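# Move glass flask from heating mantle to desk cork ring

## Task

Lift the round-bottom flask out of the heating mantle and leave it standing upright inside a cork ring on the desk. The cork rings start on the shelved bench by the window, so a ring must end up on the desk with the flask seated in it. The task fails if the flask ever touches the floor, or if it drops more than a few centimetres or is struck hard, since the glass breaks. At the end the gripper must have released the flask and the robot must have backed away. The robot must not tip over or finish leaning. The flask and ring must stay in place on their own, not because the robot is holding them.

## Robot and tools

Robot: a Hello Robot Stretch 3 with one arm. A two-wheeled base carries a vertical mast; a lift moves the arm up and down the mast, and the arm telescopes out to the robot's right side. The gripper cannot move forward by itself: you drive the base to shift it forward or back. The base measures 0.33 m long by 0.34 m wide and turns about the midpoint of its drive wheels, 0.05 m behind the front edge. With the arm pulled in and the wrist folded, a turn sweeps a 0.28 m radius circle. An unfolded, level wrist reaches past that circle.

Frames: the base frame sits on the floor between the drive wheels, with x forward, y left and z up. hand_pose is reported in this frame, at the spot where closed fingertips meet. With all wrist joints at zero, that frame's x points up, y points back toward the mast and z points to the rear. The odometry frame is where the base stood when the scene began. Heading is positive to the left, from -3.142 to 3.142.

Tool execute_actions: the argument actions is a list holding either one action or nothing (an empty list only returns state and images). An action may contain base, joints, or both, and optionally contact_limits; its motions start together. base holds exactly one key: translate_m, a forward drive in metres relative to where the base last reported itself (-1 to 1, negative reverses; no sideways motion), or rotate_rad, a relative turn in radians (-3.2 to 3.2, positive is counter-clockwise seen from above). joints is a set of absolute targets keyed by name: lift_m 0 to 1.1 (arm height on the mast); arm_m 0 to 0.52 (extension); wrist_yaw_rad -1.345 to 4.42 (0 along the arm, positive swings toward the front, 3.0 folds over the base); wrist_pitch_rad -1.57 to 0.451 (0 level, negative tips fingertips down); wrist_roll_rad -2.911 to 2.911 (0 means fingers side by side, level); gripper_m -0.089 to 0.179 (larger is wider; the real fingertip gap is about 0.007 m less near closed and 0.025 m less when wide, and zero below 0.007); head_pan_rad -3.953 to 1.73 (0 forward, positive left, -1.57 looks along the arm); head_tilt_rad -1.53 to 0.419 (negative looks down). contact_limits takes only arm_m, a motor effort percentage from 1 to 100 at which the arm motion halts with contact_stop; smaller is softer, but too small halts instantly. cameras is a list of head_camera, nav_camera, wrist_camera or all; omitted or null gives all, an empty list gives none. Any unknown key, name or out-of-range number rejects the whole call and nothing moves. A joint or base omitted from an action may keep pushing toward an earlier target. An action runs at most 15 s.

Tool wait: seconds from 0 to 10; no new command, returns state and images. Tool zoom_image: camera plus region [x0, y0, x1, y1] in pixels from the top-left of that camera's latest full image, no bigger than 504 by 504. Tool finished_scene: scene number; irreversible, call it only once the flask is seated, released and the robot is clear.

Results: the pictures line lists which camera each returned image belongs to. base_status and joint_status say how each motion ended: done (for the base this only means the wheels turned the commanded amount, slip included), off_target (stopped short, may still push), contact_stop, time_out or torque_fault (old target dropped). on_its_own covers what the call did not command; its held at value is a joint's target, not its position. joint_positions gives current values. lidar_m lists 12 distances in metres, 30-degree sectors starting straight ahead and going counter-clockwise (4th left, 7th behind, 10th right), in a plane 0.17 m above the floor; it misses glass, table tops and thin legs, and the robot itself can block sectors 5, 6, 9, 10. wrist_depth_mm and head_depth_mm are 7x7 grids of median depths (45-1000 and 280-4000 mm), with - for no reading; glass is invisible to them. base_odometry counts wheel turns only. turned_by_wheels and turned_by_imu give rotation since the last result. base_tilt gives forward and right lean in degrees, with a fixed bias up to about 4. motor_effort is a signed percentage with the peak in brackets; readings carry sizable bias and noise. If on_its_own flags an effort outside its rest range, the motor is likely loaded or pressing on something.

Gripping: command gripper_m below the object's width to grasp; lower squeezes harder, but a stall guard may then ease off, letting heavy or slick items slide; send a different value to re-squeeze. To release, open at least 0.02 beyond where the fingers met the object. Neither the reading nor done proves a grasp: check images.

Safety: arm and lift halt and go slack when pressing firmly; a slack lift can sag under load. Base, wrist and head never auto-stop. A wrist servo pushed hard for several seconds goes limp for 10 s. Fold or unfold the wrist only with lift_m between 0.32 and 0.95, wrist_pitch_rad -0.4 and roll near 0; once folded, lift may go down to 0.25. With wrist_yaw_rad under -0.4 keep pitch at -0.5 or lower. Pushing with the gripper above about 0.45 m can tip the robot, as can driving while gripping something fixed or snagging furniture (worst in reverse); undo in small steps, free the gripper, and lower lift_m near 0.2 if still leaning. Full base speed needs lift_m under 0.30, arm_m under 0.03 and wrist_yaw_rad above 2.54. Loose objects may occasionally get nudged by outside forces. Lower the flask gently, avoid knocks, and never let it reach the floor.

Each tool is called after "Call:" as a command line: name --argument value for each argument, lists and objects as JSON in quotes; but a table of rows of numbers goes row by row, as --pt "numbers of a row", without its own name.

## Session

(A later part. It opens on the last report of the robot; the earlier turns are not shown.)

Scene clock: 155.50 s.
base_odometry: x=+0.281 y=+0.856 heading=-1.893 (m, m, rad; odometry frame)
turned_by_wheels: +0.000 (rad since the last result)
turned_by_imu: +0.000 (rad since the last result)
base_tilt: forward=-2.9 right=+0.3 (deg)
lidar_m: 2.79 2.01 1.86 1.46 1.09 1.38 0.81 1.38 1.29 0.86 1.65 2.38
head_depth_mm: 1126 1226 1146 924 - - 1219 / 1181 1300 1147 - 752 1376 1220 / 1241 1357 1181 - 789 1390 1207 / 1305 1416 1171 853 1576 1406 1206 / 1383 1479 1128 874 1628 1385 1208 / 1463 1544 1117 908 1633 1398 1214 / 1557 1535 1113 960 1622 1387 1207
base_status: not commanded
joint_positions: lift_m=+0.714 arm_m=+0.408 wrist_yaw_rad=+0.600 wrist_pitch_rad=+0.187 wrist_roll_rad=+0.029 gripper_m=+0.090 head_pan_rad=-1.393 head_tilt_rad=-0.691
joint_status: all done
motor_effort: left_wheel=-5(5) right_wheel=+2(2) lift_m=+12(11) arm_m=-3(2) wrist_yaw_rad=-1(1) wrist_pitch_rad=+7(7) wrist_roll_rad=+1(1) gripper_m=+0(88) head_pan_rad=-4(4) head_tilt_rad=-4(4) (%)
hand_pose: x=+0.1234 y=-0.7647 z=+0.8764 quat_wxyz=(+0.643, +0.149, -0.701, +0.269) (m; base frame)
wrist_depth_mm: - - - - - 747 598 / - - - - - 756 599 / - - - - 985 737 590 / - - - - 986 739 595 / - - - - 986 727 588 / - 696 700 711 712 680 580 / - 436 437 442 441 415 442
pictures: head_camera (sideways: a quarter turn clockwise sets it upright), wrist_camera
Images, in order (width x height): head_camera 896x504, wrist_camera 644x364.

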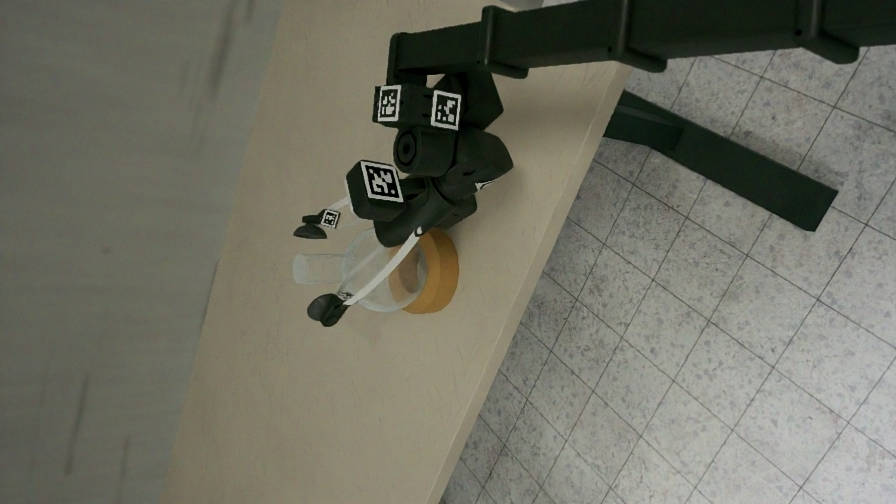

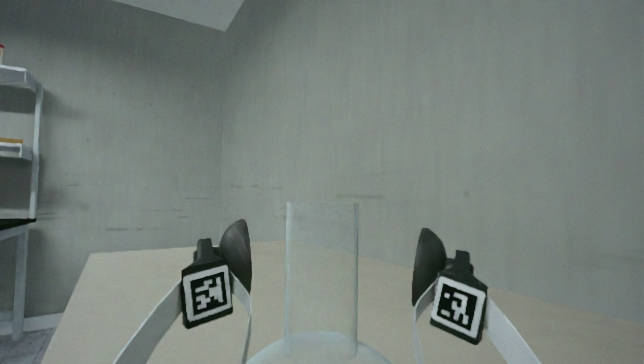

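Upright. Lift clear, retract.

Call:
execute_actions --actions '[{"joints":{"lift_m":0.80}}]' --cameras '[]'

Call:
execute_actions --actions '[{"base":{"translate_m":-0.2},"joints":{"arm_m":0.0,"lift_m":0.84,"head_pan_rad":-1.2}}]' --cameras '["head_camera"]'

Scene clock: 157.37 s.
base_odometry: x=+0.281 y=+0.856 heading=-1.893 (m, m, rad; odometry frame)
turned_by_wheels: +0.000 (rad since the last result)
turned_by_imu: +0.000 (rad since the last result)
base_tilt: forward=-2.9 right=+0.3 (deg)
lidar_m: 2.79 2.01 1.86 1.46 1.08 1.37 0.81 1.38 1.29 0.86 1.65 2.38
head_depth_mm: 1126 1234 1253 851 763 1402 1218 / 1178 1300 1242 867 750 1385 1219 / 1243 1353 - 863 786 1401 1195 / 1310 1419 1128 862 1572 1398 1211 / 1390 1478 1120 878 1646 1391 1213 / 1464 1549 1123 906 1634 1385 1201 / 1554 1533 1109 961 1636 1394 1206
base_status: not commanded
joint_positions: lift_m=+0.799 arm_m=+0.408 wrist_yaw_rad=+0.600 wrist_pitch_rad=+0.186 wrist_roll_rad=+0.029 gripper_m=+0.090 head_pan_rad=-1.393 head_tilt_rad=-0.691
joint_status: all done
motor_effort: left_wheel=-5(5) right_wheel=+2(2) lift_m=+39(34) arm_m=-3(3) wrist_yaw_rad=+0(0) wrist_pitch_rad=+7(8) wrist_roll_rad=+1(1) gripper_m=+0(0) head_pan_rad=-3(2) head_tilt_rad=-3(3) (%)
hand_pose: x=+0.1234 y=-0.7647 z=+0.9617 quat_wxyz=(+0.643, +0.150, -0.701, +0.269) (m; base frame)
wrist_depth_mm: - - - - - 755 593 / - - - - 994 749 594 / - - - - 981 739 596 / - - - - 992 741 589 / - - - - 998 725 592 / - - - - - 706 587 / - 634 636 637 647 603 585
pictures: none
No camera images: the call's "cameras" was empty. Leave "cameras" out to get every camera's image.

Scene clock: 161.57 s.
base_odometry: x=+0.344 y=+1.046 heading=-1.893 (m, m, rad; odometry frame)
turned_by_wheels: +0.000 (rad since the last result)
turned_by_imu: -0.002 (rad since the last result)
base_tilt: forward=-2.9 right=+0.2 (deg)
lidar_m: 2.98 2.10 1.94 1.43 1.24 1.25 0.61 1.30 1.19 0.85 1.55 2.57
head_depth_mm: 1139 1238 1152 952 1601 1403 1265 / 1210 1334 1140 893 1286 - - / 1313 1418 1132 914 758 - 1170 / 1400 1497 1135 888 1528 1371 1209 / 1532 1559 1126 903 1614 1389 1209 / 1692 1539 1127 934 1637 1380 1205 / 1850 1536 1110 1861 1616 1398 1200
base_status: done
joint_positions: lift_m=+0.839 arm_m=+0.000 wrist_yaw_rad=+0.600 wrist_pitch_rad=+0.185 wrist_roll_rad=+0.029 gripper_m=+0.090 head_pan_rad=-1.207 head_tilt_rad=-0.691
joint_status: all done
motor_effort: left_wheel=-4(12) right_wheel=+2(3) lift_m=+38(38) arm_m=-3(3) wrist_yaw_rad=-1(0) wrist_pitch_rad=+8(8) wrist_roll_rad=+1(1) gripper_m=+0(0) head_pan_rad=+4(23) head_tilt_rad=-3(4) (%)
hand_pose: x=+0.1234 y=-0.3567 z=+1.0015 quat_wxyz=(+0.644, +0.150, -0.701, +0.268) (m; base frame)
wrist_depth_mm: - - - - - - 857 / - - - - - - 839 / - - - - - - 836 / - - - - - - 833 / - - - - - - 831 / - - - - - 988 818 / - - 872 743 745 698 759
pictures: head_camera (sideways: a quarter turn clockwise sets it upright)
Images, in order (width x height): head_camera 896x504.

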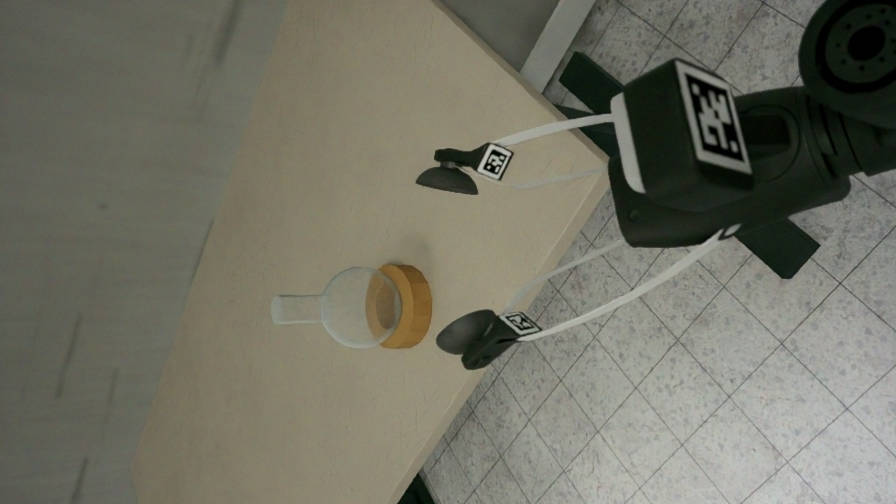

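Call:
finished_scene --scene 1

The scene is finished: the task was done.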